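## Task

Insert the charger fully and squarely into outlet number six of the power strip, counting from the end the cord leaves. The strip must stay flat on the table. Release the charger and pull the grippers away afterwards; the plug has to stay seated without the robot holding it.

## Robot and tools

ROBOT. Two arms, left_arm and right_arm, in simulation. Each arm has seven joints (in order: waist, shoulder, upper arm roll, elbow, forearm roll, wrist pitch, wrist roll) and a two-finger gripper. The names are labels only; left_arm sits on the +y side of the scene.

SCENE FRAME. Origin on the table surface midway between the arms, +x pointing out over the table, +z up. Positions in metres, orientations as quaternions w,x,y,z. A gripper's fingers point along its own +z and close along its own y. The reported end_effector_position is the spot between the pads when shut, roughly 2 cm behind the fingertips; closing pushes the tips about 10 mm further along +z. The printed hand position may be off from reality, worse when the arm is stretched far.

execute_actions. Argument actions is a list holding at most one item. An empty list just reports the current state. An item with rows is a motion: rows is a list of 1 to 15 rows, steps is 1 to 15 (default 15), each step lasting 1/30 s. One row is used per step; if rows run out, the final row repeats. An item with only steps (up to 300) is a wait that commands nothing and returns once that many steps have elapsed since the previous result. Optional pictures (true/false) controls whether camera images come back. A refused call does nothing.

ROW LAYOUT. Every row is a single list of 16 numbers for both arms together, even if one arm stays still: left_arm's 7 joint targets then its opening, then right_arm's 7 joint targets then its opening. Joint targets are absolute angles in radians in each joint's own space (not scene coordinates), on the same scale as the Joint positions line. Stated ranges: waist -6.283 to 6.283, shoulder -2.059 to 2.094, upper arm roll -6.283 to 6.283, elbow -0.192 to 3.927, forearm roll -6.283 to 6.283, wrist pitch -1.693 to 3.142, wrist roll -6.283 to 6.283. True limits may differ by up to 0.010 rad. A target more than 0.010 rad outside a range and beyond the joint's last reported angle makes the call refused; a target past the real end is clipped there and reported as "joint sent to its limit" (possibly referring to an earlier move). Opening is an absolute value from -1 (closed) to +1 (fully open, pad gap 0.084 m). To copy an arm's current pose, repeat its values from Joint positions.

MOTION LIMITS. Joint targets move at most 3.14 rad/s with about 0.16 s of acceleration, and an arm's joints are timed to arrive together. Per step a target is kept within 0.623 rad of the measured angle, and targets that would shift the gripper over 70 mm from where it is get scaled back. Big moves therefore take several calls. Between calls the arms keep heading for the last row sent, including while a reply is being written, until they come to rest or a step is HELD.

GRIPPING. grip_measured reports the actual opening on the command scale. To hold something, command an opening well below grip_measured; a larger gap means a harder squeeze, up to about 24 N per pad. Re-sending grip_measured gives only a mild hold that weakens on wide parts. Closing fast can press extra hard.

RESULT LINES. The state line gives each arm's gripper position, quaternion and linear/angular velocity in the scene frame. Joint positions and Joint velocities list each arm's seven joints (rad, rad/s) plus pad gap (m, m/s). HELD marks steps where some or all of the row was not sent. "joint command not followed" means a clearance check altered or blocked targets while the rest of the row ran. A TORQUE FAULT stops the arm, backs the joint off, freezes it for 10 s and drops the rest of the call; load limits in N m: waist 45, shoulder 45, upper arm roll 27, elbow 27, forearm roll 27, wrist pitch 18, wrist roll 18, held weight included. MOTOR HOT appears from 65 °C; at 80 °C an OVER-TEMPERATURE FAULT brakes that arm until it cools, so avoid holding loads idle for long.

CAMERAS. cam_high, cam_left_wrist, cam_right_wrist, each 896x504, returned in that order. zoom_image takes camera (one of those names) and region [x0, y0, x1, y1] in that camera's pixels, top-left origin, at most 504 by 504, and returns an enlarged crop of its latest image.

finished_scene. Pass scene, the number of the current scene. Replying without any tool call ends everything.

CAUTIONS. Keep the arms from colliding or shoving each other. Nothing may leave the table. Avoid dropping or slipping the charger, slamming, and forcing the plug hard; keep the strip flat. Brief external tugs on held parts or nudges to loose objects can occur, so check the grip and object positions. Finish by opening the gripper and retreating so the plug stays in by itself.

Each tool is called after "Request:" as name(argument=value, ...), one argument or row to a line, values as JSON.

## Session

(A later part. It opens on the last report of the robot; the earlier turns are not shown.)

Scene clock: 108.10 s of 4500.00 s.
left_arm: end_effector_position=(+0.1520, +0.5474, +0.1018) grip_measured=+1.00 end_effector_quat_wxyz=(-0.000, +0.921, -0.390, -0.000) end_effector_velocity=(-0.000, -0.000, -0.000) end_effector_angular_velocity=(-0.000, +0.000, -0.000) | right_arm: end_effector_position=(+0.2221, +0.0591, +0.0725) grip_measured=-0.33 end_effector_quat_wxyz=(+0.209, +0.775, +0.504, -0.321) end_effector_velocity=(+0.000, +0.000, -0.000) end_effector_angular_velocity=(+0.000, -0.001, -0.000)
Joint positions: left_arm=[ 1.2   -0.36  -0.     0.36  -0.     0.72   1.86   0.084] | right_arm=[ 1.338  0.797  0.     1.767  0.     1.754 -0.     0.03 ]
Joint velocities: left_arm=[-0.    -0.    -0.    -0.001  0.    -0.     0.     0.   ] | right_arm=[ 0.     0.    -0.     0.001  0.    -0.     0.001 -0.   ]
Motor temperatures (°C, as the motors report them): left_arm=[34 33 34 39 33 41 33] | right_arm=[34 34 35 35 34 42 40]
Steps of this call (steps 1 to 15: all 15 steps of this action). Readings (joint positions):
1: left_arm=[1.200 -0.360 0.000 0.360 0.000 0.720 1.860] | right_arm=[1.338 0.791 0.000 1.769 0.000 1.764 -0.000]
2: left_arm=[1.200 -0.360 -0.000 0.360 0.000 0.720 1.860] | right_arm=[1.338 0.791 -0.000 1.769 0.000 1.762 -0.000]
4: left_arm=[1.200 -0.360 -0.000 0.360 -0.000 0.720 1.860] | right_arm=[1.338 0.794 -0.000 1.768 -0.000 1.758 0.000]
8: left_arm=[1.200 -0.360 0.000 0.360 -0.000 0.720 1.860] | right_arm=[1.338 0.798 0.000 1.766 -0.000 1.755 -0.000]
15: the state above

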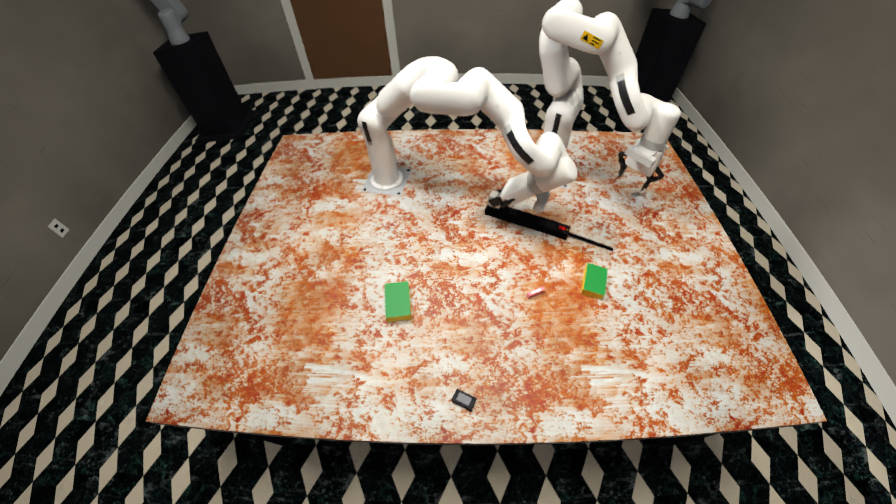

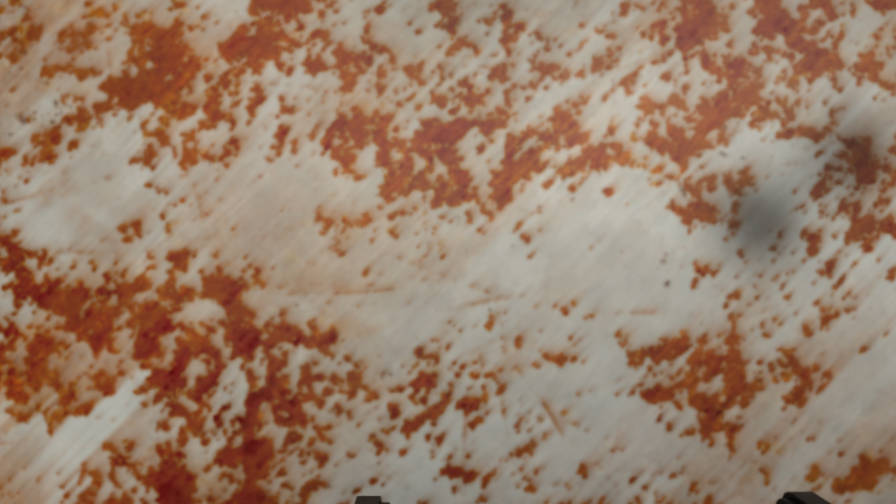

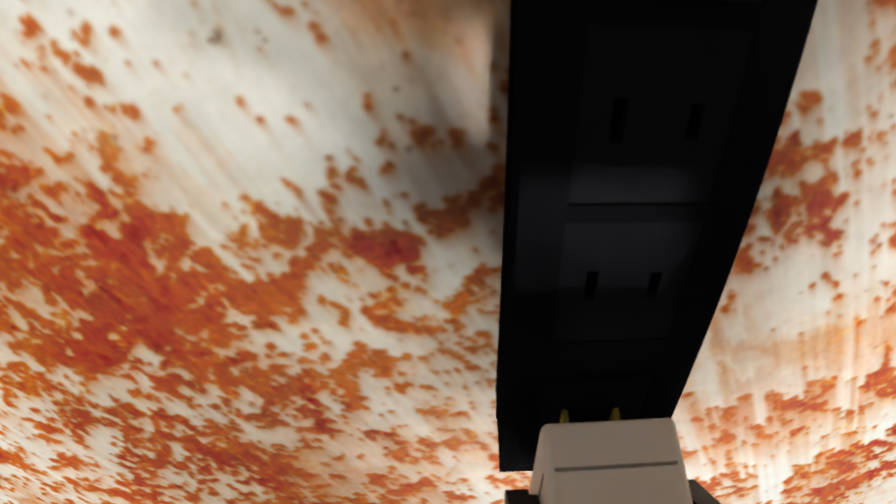

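In.

Request:
execute_actions(
  actions=[
    {"rows":[[1.2,-0.36,0,0.36,0,0.72,1.86,1,1.338,0.8082,0,1.7635,0,1.7403,0,-1]]},
  ],
  pictures=false,
)

Request:
execute_actions(
  actions=[
    {"rows":[[1.2,-0.36,0,0.36,0,0.72,1.86,1,1.338,0.8225,0,1.7605,0,1.723,0,-1]]},
  ],
  pictures=false,
)

Request:
execute_actions(
  actions=[
    {"steps":15},
  ],
)

Request:
zoom_image(
  camera="cam_high",
  region=[470,170,550,230],
)

Scene clock: 115.43 s of 4500.00 s.
left_arm: end_effector_position=(+0.1520, +0.5474, +0.1018) grip_measured=+1.00 end_effector_quat_wxyz=(-0.000, +0.921, -0.390, -0.000) end_effector_velocity=(-0.000, -0.000, -0.000) end_effector_angular_velocity=(-0.000, +0.000, -0.000) | right_arm: end_effector_position=(+0.2221, +0.0590, +0.0658) grip_measured=-0.33 end_effector_quat_wxyz=(+0.209, +0.774, +0.504, -0.321) end_effector_velocity=(+0.000, +0.001, -0.001) end_effector_angular_velocity=(+0.002, -0.001, +0.001)
Joint positions: left_arm=[ 1.2   -0.36   0.     0.36  -0.     0.72   1.86   0.084] | right_arm=[ 1.338  0.808  0.     1.764  0.     1.741 -0.     0.03 ]
Joint velocities: left_arm=[-0.  0. -0. -0.  0.  0.  0.  0.] | right_arm=[-0.     0.001  0.     0.    -0.001 -0.003 -0.    -0.   ]
Motor temperatures (°C, as the motors report them): left_arm=[34 33 34 39 33 41 33] | right_arm=[34 35 35 36 34 42 40]
Steps of this call (steps 1 to 15: the robot went on to your last target; steps 16 to 90: nothing new was sent; then 3.83 s passed at rest; steps 91 to 105: all 15 steps of this action). Readings (joint positions):
91: left_arm=[1.200 -0.360 0.000 0.360 -0.000 0.720 1.860] | right_arm=[1.338 0.798 -0.000 1.766 -0.000 1.754 -0.000]
92: left_arm=[1.200 -0.360 0.000 0.360 -0.000 0.720 1.860] | right_arm=[1.338 0.799 -0.000 1.767 0.000 1.752 -0.000]
94: left_arm=[1.200 -0.360 0.000 0.360 -0.000 0.720 1.860] | right_arm=[1.338 0.803 -0.000 1.765 0.000 1.746 0.000]
98: left_arm=[1.200 -0.360 -0.000 0.360 0.000 0.720 1.860] | right_arm=[1.338 0.807 0.000 1.764 -0.000 1.742 -0.000]
105: the state above

Scene clock: 115.93 s of 4500.00 s.
left_arm: end_effector_position=(+0.1520, +0.5474, +0.1018) grip_measured=+1.00 end_effector_quat_wxyz=(-0.000, +0.921, -0.390, -0.000) end_effector_velocity=(-0.001, -0.001, -0.001) end_effector_angular_velocity=(-0.003, +0.002, -0.000) | right_arm: end_effector_position=(+0.2223, +0.0598, +0.0590) grip_measured=-0.33 end_effector_quat_wxyz=(+0.208, +0.775, +0.504, -0.320) end_effector_velocity=(+0.000, -0.001, -0.001) end_effector_angular_velocity=(-0.005, +0.003, -0.000)
Joint positions: left_arm=[ 1.2   -0.36   0.     0.36  -0.     0.72   1.86   0.084] | right_arm=[1.338 0.819 0.    1.763 0.    1.727 0.    0.03 ]
Joint velocities: left_arm=[-0.     0.001 -0.    -0.003 -0.    -0.001 -0.    -0.   ] | right_arm=[-0.001  0.005 -0.     0.002 -0.     0.003 -0.001  0.   ]
Motor temperatures (°C, as the motors report them): left_arm=[34 33 34 39 33 41 33] | right_arm=[34 35 35 36 34 42 40]
Steps of this call (steps 1 to 15: all 15 steps of this action). Readings (joint positions):
1: left_arm=[1.200 -0.360 0.000 0.360 0.000 0.720 1.860] | right_arm=[1.338 0.808 0.000 1.764 0.000 1.741 -0.000]
2: left_arm=[1.200 -0.360 -0.000 0.360 0.000 0.720 1.860] | right_arm=[1.338 0.809 0.000 1.764 0.000 1.739 -0.000]
4: left_arm=[1.200 -0.360 -0.000 0.360 -0.000 0.720 1.860] | right_arm=[1.338 0.814 0.000 1.764 0.000 1.732 -0.000]
8: left_arm=[1.200 -0.360 0.000 0.360 -0.000 0.720 1.860] | right_arm=[1.338 0.818 0.000 1.764 0.000 1.728 0.000]
15: the state above

Scene clock: 116.43 s of 4500.00 s.
left_arm: end_effector_position=(+0.1520, +0.5474, +0.1018) grip_measured=+1.00 end_effector_quat_wxyz=(-0.000, +0.921, -0.390, -0.000) end_effector_velocity=(-0.000, -0.001, -0.001) end_effector_angular_velocity=(-0.002, +0.001, -0.000) | right_arm: end_effector_position=(+0.2222, +0.0595, +0.0588) grip_measured=-0.33 end_effector_quat_wxyz=(+0.208, +0.775, +0.504, -0.320) end_effector_velocity=(-0.000, -0.000, -0.000) end_effector_angular_velocity=(+0.001, -0.001, -0.000)
Joint positions: left_arm=[ 1.2   -0.36  -0.     0.36   0.     0.72   1.86   0.084] | right_arm=[ 1.338  0.818  0.     1.762  0.     1.727 -0.     0.03 ]
Joint velocities: left_arm=[-0.     0.    -0.    -0.002 -0.    -0.     0.     0.   ] | right_arm=[-0.    -0.002  0.    -0.004 -0.    -0.004  0.001  0.   ]
Motor temperatures (°C, as the motors report them): left_arm=[34 33 34 39 33 41 33] | right_arm=[34 35 35 36 34 42 40]
Steps of this call (steps 1 to 15: the robot went on to your last target). Readings (joint positions):
1: left_arm=[1.200 -0.360 -0.000 0.360 -0.000 0.720 1.860] | right_arm=[1.338 0.819 0.000 1.763 0.000 1.728 0.000]
2: left_arm=[1.200 -0.360 0.000 0.360 0.000 0.720 1.860] | right_arm=[1.338 0.819 0.000 1.763 0.000 1.728 0.000]
4: left_arm=[1.200 -0.360 -0.000 0.360 0.000 0.720 1.860] | right_arm=[1.338 0.819 0.000 1.764 0.000 1.728 0.000]
8: left_arm=[1.200 -0.360 0.000 0.360 -0.000 0.720 1.860] | right_arm=[1.338 0.819 0.000 1.763 0.000 1.728 0.000]
15: the state above
All arms were judged still, so your last target was given up. Only a new action makes them travel on or press farther. Fingers that are still opening or closing keep moving.

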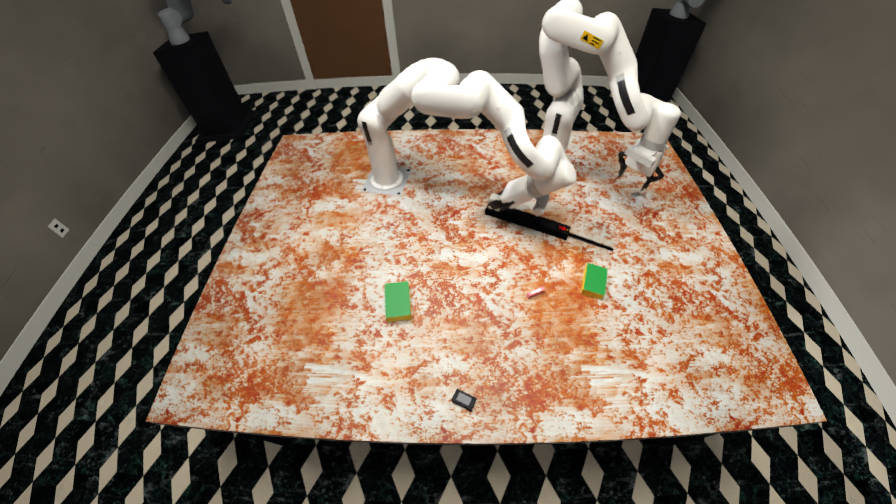

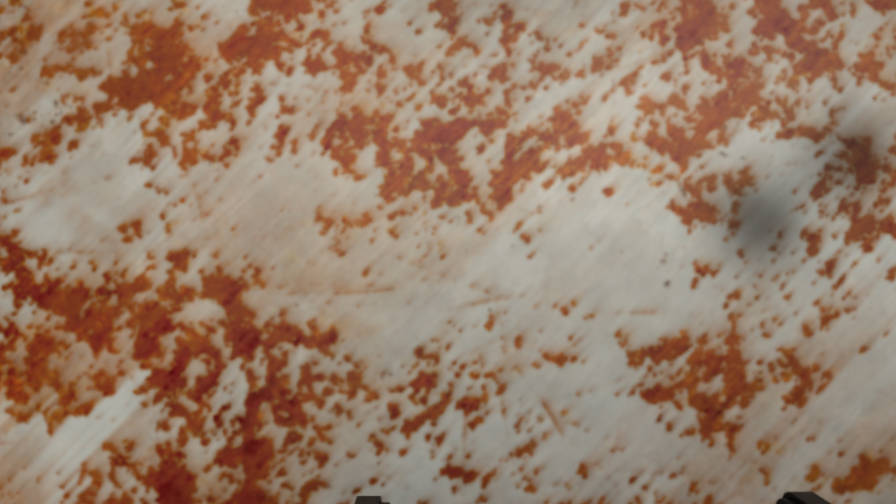

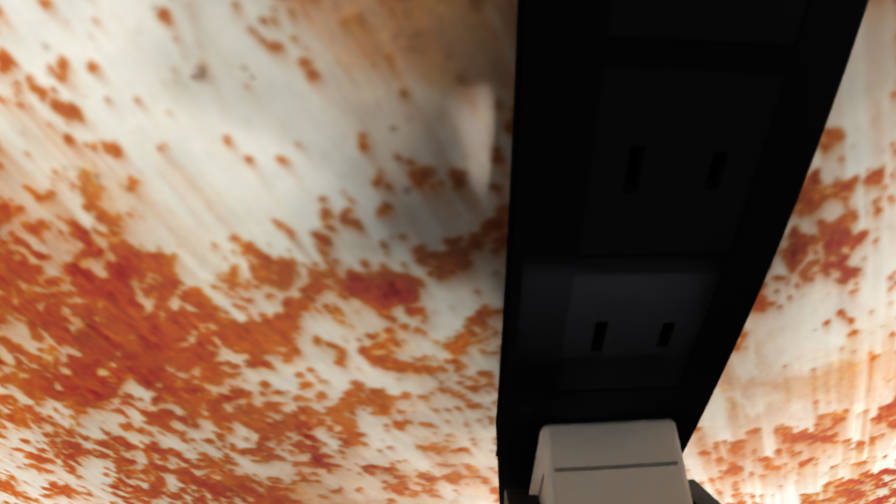

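Region (470, 170, 550, 230) of cam_high's 896x504 image, scaled by 6.300, with more detail than that image has; it fills the top 378 rows of this view, and the rest is white.

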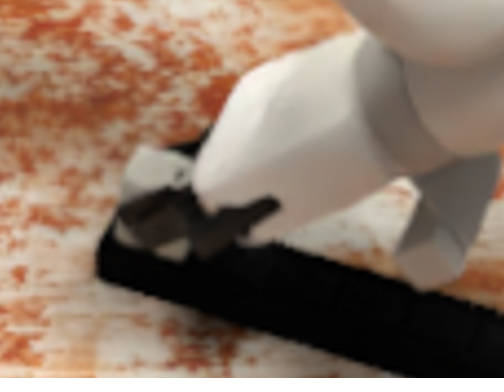

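17 mm of travel, bottomed out. Release.

Request:
execute_actions(
  actions=[
    {"rows":[[1.2,-0.36,0,0.36,0,0.72,1.86,1,1.338,0.817,0,1.762,0,1.73,0,0.6]],"steps":12},
  ],
  pictures=false,
)

Request:
execute_actions(
  actions=[
    {"rows":[[1.2,-0.36,0,0.36,0,0.72,1.86,1,1.338,0.72,0,1.81,0,1.875,0,0.6]]},
  ],
)

Request:
execute_actions(
  actions=[
    {"rows":[[1.2,-0.36,0,0.36,0,0.72,1.86,1,0.7,0.3,0,1.5,0,1.7,0,0.6]]},
  ],
  pictures=false,
)

Request:
execute_actions(
  actions=[
    {"steps":20},
  ],
)

Request:
zoom_image(
  camera="cam_high",
  region=[470,170,580,250],
)

Scene clock: 124.40 s of 4500.00 s.
left_arm: end_effector_position=(+0.1520, +0.5474, +0.1018) grip_measured=+1.00 end_effector_quat_wxyz=(-0.000, +0.921, -0.390, -0.000) end_effector_velocity=(-0.000, -0.000, -0.000) end_effector_angular_velocity=(-0.001, +0.000, +0.000) | right_arm: end_effector_position=(+0.2220, +0.0586, +0.0586) grip_measured=+0.59 end_effector_quat_wxyz=(+0.209, +0.774, +0.504, -0.321) end_effector_velocity=(+0.000, +0.002, +0.008) end_effector_angular_velocity=(+0.004, +0.000, +0.001)
Joint positions: left_arm=[ 1.2   -0.36   0.     0.36  -0.     0.72   1.86   0.084] | right_arm=[ 1.338  0.819 -0.     1.761 -0.     1.728 -0.     0.069]
Joint velocities: left_arm=[-0.     0.     0.    -0.001 -0.    -0.    -0.    -0.   ] | right_arm=[-0.001 -0.009  0.001  0.008  0.001  0.014 -0.001  0.   ]
Motor temperatures (°C, as the motors report them): left_arm=[34 33 34 39 33 41 33] | right_arm=[34 34 35 34 34 43 40]
Steps of this call (steps 1 to 90: nothing new was sent; then 4.57 s passed at rest; steps 91 to 102: all 12 steps of this action). Readings (joint positions):
91: left_arm=[1.200 -0.360 -0.000 0.360 0.000 0.720 1.860] | right_arm=[1.338 0.818 0.000 1.761 0.000 1.726 -0.000]
92: left_arm=[1.200 -0.360 0.000 0.360 0.000 0.720 1.860] | right_arm=[1.338 0.819 -0.000 1.759 -0.000 1.722 -0.000]
94: left_arm=[1.200 -0.360 0.000 0.360 0.000 0.720 1.860] | right_arm=[1.338 0.826 -0.001 1.750 -0.000 1.721 -0.000]
98: left_arm=[1.200 -0.360 -0.000 0.360 -0.000 0.720 1.860] | right_arm=[1.338 0.823 -0.001 1.755 -0.000 1.726 -0.000]
102: the state above

Scene clock: 124.90 s of 4500.00 s.
left_arm: end_effector_position=(+0.1520, +0.5474, +0.1018) grip_measured=+1.00 end_effector_quat_wxyz=(-0.000, +0.921, -0.390, -0.000) end_effector_velocity=(+0.000, +0.000, +0.000) end_effector_angular_velocity=(-0.001, +0.000, +0.000) | right_arm: end_effector_position=(+0.2215, +0.0578, +0.1297) grip_measured=+0.59 end_effector_quat_wxyz=(+0.210, +0.774, +0.503, -0.322) end_effector_velocity=(+0.002, +0.005, +0.010) end_effector_angular_velocity=(+0.021, -0.007, +0.002)
Joint positions: left_arm=[ 1.2   -0.36   0.     0.36  -0.     0.72   1.86   0.084] | right_arm=[ 1.338  0.722  0.     1.807 -0.     1.874  0.     0.069]
Joint velocities: left_arm=[ 0.     0.001  0.     0.001 -0.     0.001  0.     0.   ] | right_arm=[ 0.001 -0.011  0.     0.018  0.     0.008 -0.002  0.   ]
Motor temperatures (°C, as the motors report them): left_arm=[34 33 34 39 33 41 33] | right_arm=[34 34 35 34 34 43 40]
Steps of this call (steps 1 to 15: all 15 steps of this action). Readings (joint positions):
1: left_arm=[1.200 -0.360 -0.000 0.360 -0.000 0.720 1.860] | right_arm=[1.338 0.818 -0.000 1.761 -0.000 1.729 -0.000]
2: left_arm=[1.200 -0.360 -0.000 0.360 0.000 0.720 1.860] | right_arm=[1.338 0.816 -0.000 1.762 -0.000 1.735 -0.000]
4: left_arm=[1.200 -0.360 0.000 0.360 -0.000 0.720 1.860] | right_arm=[1.338 0.792 0.000 1.770 -0.000 1.780 0.000]
8: left_arm=[1.200 -0.360 -0.000 0.360 0.000 0.720 1.860] | right_arm=[1.338 0.724 -0.000 1.814 0.000 1.858 -0.000]
15: the state above

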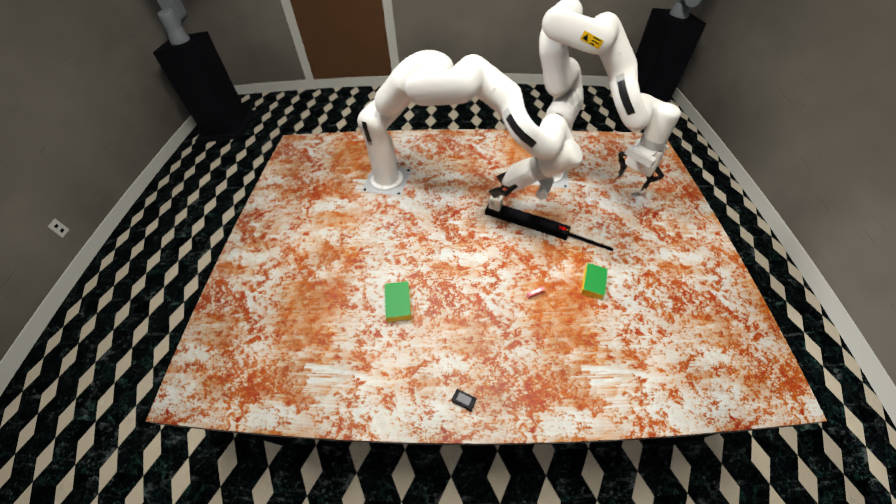

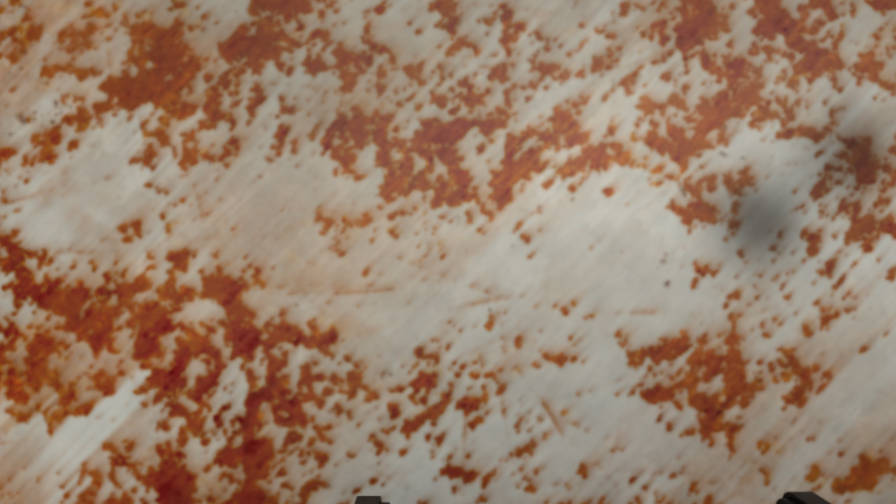

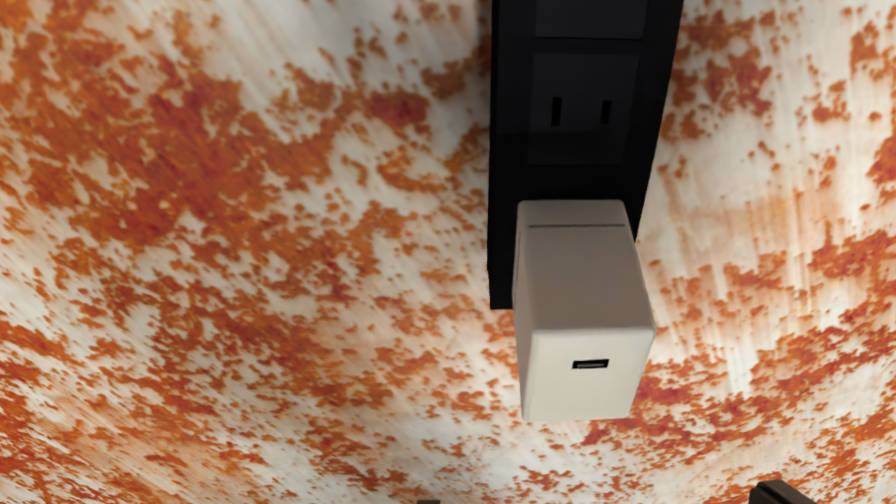

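Scene clock: 125.40 s of 4500.00 s.
left_arm: end_effector_position=(+0.1520, +0.5474, +0.1018) grip_measured=+1.00 end_effector_quat_wxyz=(-0.000, +0.921, -0.390, -0.000) end_effector_velocity=(+0.000, +0.001, +0.000) end_effector_angular_velocity=(+0.001, -0.000, -0.000) | right_arm: end_effector_position=(+0.3482, -0.0340, +0.1835) grip_measured=+0.59 end_effector_quat_wxyz=(+0.121, +0.876, +0.370, -0.284) end_effector_velocity=(+0.247, -0.275, +0.119) end_effector_angular_velocity=(+0.262, -0.259, -0.836)
Joint positions: left_arm=[ 1.2   -0.36  -0.     0.36   0.     0.72   1.86   0.084] | right_arm=[ 0.986  0.489 -0.001  1.639 -0.     1.778  0.     0.069]
Joint velocities: left_arm=[ 0.    -0.    -0.     0.001  0.     0.    -0.    -0.   ] | right_arm=[-0.83  -0.544 -0.005 -0.397 -0.    -0.222  0.002 -0.   ]
Motor temperatures (°C, as the motors report them): left_arm=[34 33 34 39 33 41 33] | right_arm=[34 34 35 34 34 43 40]
Steps of this call (steps 1 to 15: all 15 steps of this action). Readings (joint positions):
1: left_arm=[1.200 -0.360 -0.000 0.360 -0.000 0.720 1.860] | right_arm=[1.338 0.722 0.000 1.808 -0.000 1.874 0.000]
2: left_arm=[1.200 -0.360 -0.000 0.360 0.000 0.720 1.860] | right_arm=[1.334 0.719 0.002 1.805 0.000 1.872 -0.000]
4: left_arm=[1.200 -0.360 0.000 0.360 -0.000 0.720 1.860] | right_arm=[1.298 0.692 0.010 1.780 0.001 1.859 -0.000]
8: left_arm=[1.200 -0.360 0.000 0.360 0.000 0.720 1.860] | right_arm=[1.176 0.614 -0.003 1.731 -0.000 1.829 0.000]
15: the state above

Scene clock: 126.07 s of 4500.00 s.
left_arm: end_effector_position=(+0.1520, +0.5474, +0.1018) grip_measured=+1.00 end_effector_quat_wxyz=(-0.000, +0.921, -0.390, -0.000) end_effector_velocity=(+0.000, +0.001, +0.001) end_effector_angular_velocity=(+0.002, -0.001, +0.000) | right_arm: end_effector_position=(+0.4137, -0.1375, +0.2219) grip_measured=+0.59 end_effector_quat_wxyz=(+0.063, +0.936, +0.249, -0.240) end_effector_velocity=(+0.009, -0.014, +0.004) end_effector_angular_velocity=(-0.002, -0.015, -0.036)
Joint positions: left_arm=[ 1.2   -0.36   0.     0.36  -0.     0.72   1.86   0.084] | right_arm=[ 0.702  0.301  0.002  1.5    0.     1.7   -0.     0.069]
Joint velocities: left_arm=[ 0.    -0.     0.     0.002 -0.    -0.    -0.     0.   ] | right_arm=[-0.017 -0.008 -0.02   0.002 -0.003 -0.002  0.001  0.   ]
Motor temperatures (°C, as the motors report them): left_arm=[34 33 34 39 33 41 33] | right_arm=[34 34 35 35 34 43 40]
Steps of this call (steps 1 to 20: the robot went on to your last target). Readings (joint positions):
1: left_arm=[1.200 -0.360 0.000 0.360 -0.000 0.720 1.860] | right_arm=[0.958 0.471 -0.001 1.625 -0.000 1.770 0.000]
2: left_arm=[1.200 -0.360 -0.000 0.360 -0.000 0.720 1.860] | right_arm=[0.931 0.453 -0.001 1.612 -0.000 1.763 0.000]
4: left_arm=[1.200 -0.360 0.000 0.360 0.000 0.720 1.860] | right_arm=[0.875 0.416 -0.001 1.585 -0.000 1.748 0.000]
8: left_arm=[1.200 -0.360 -0.000 0.360 -0.000 0.720 1.860] | right_arm=[0.764 0.342 -0.001 1.531 -0.000 1.718 0.000]
20: the state above

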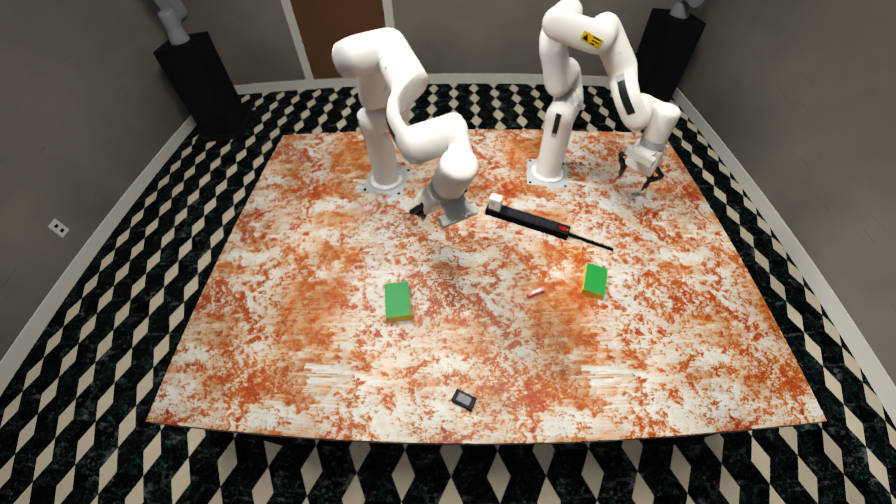

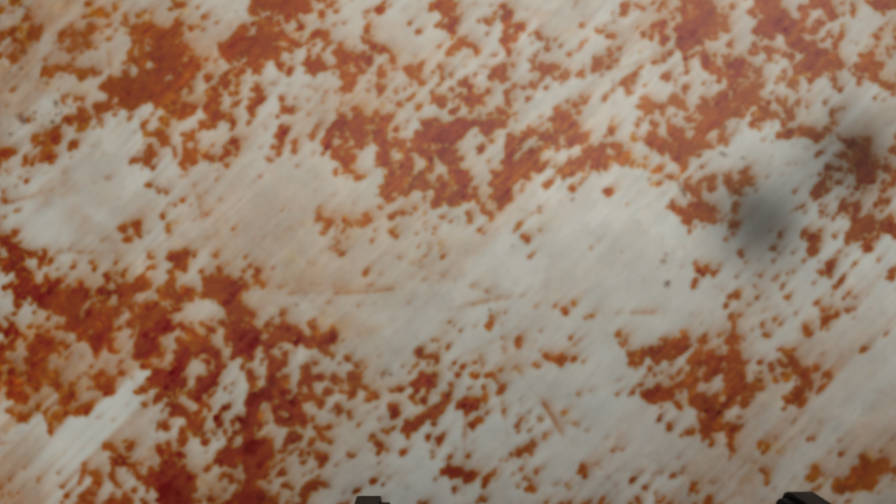

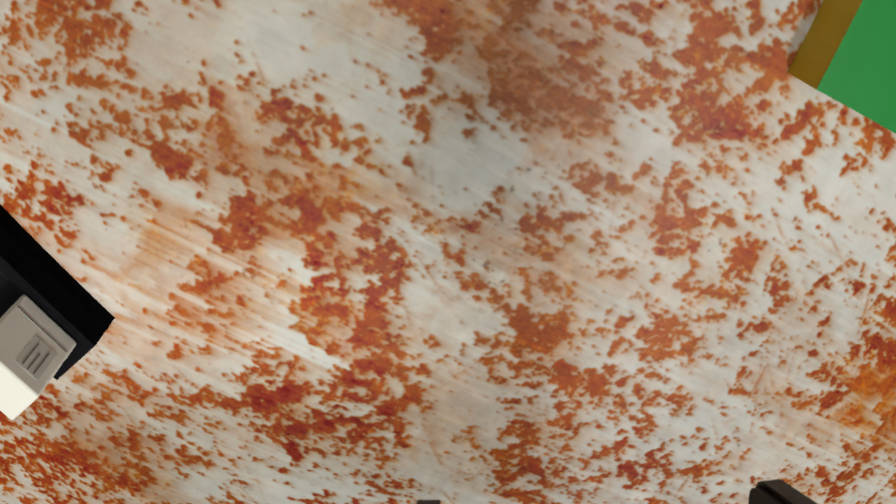

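Region (470, 170, 580, 250) of cam_high's 896x504 image, scaled by 4.582, with more detail than that image has; it fills the top 367 rows of this view, and the rest is white.

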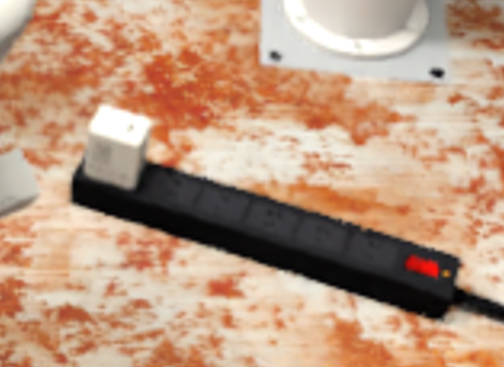

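Request:
finished_scene(
  scene=2,
)

The scene is finished: the task was done.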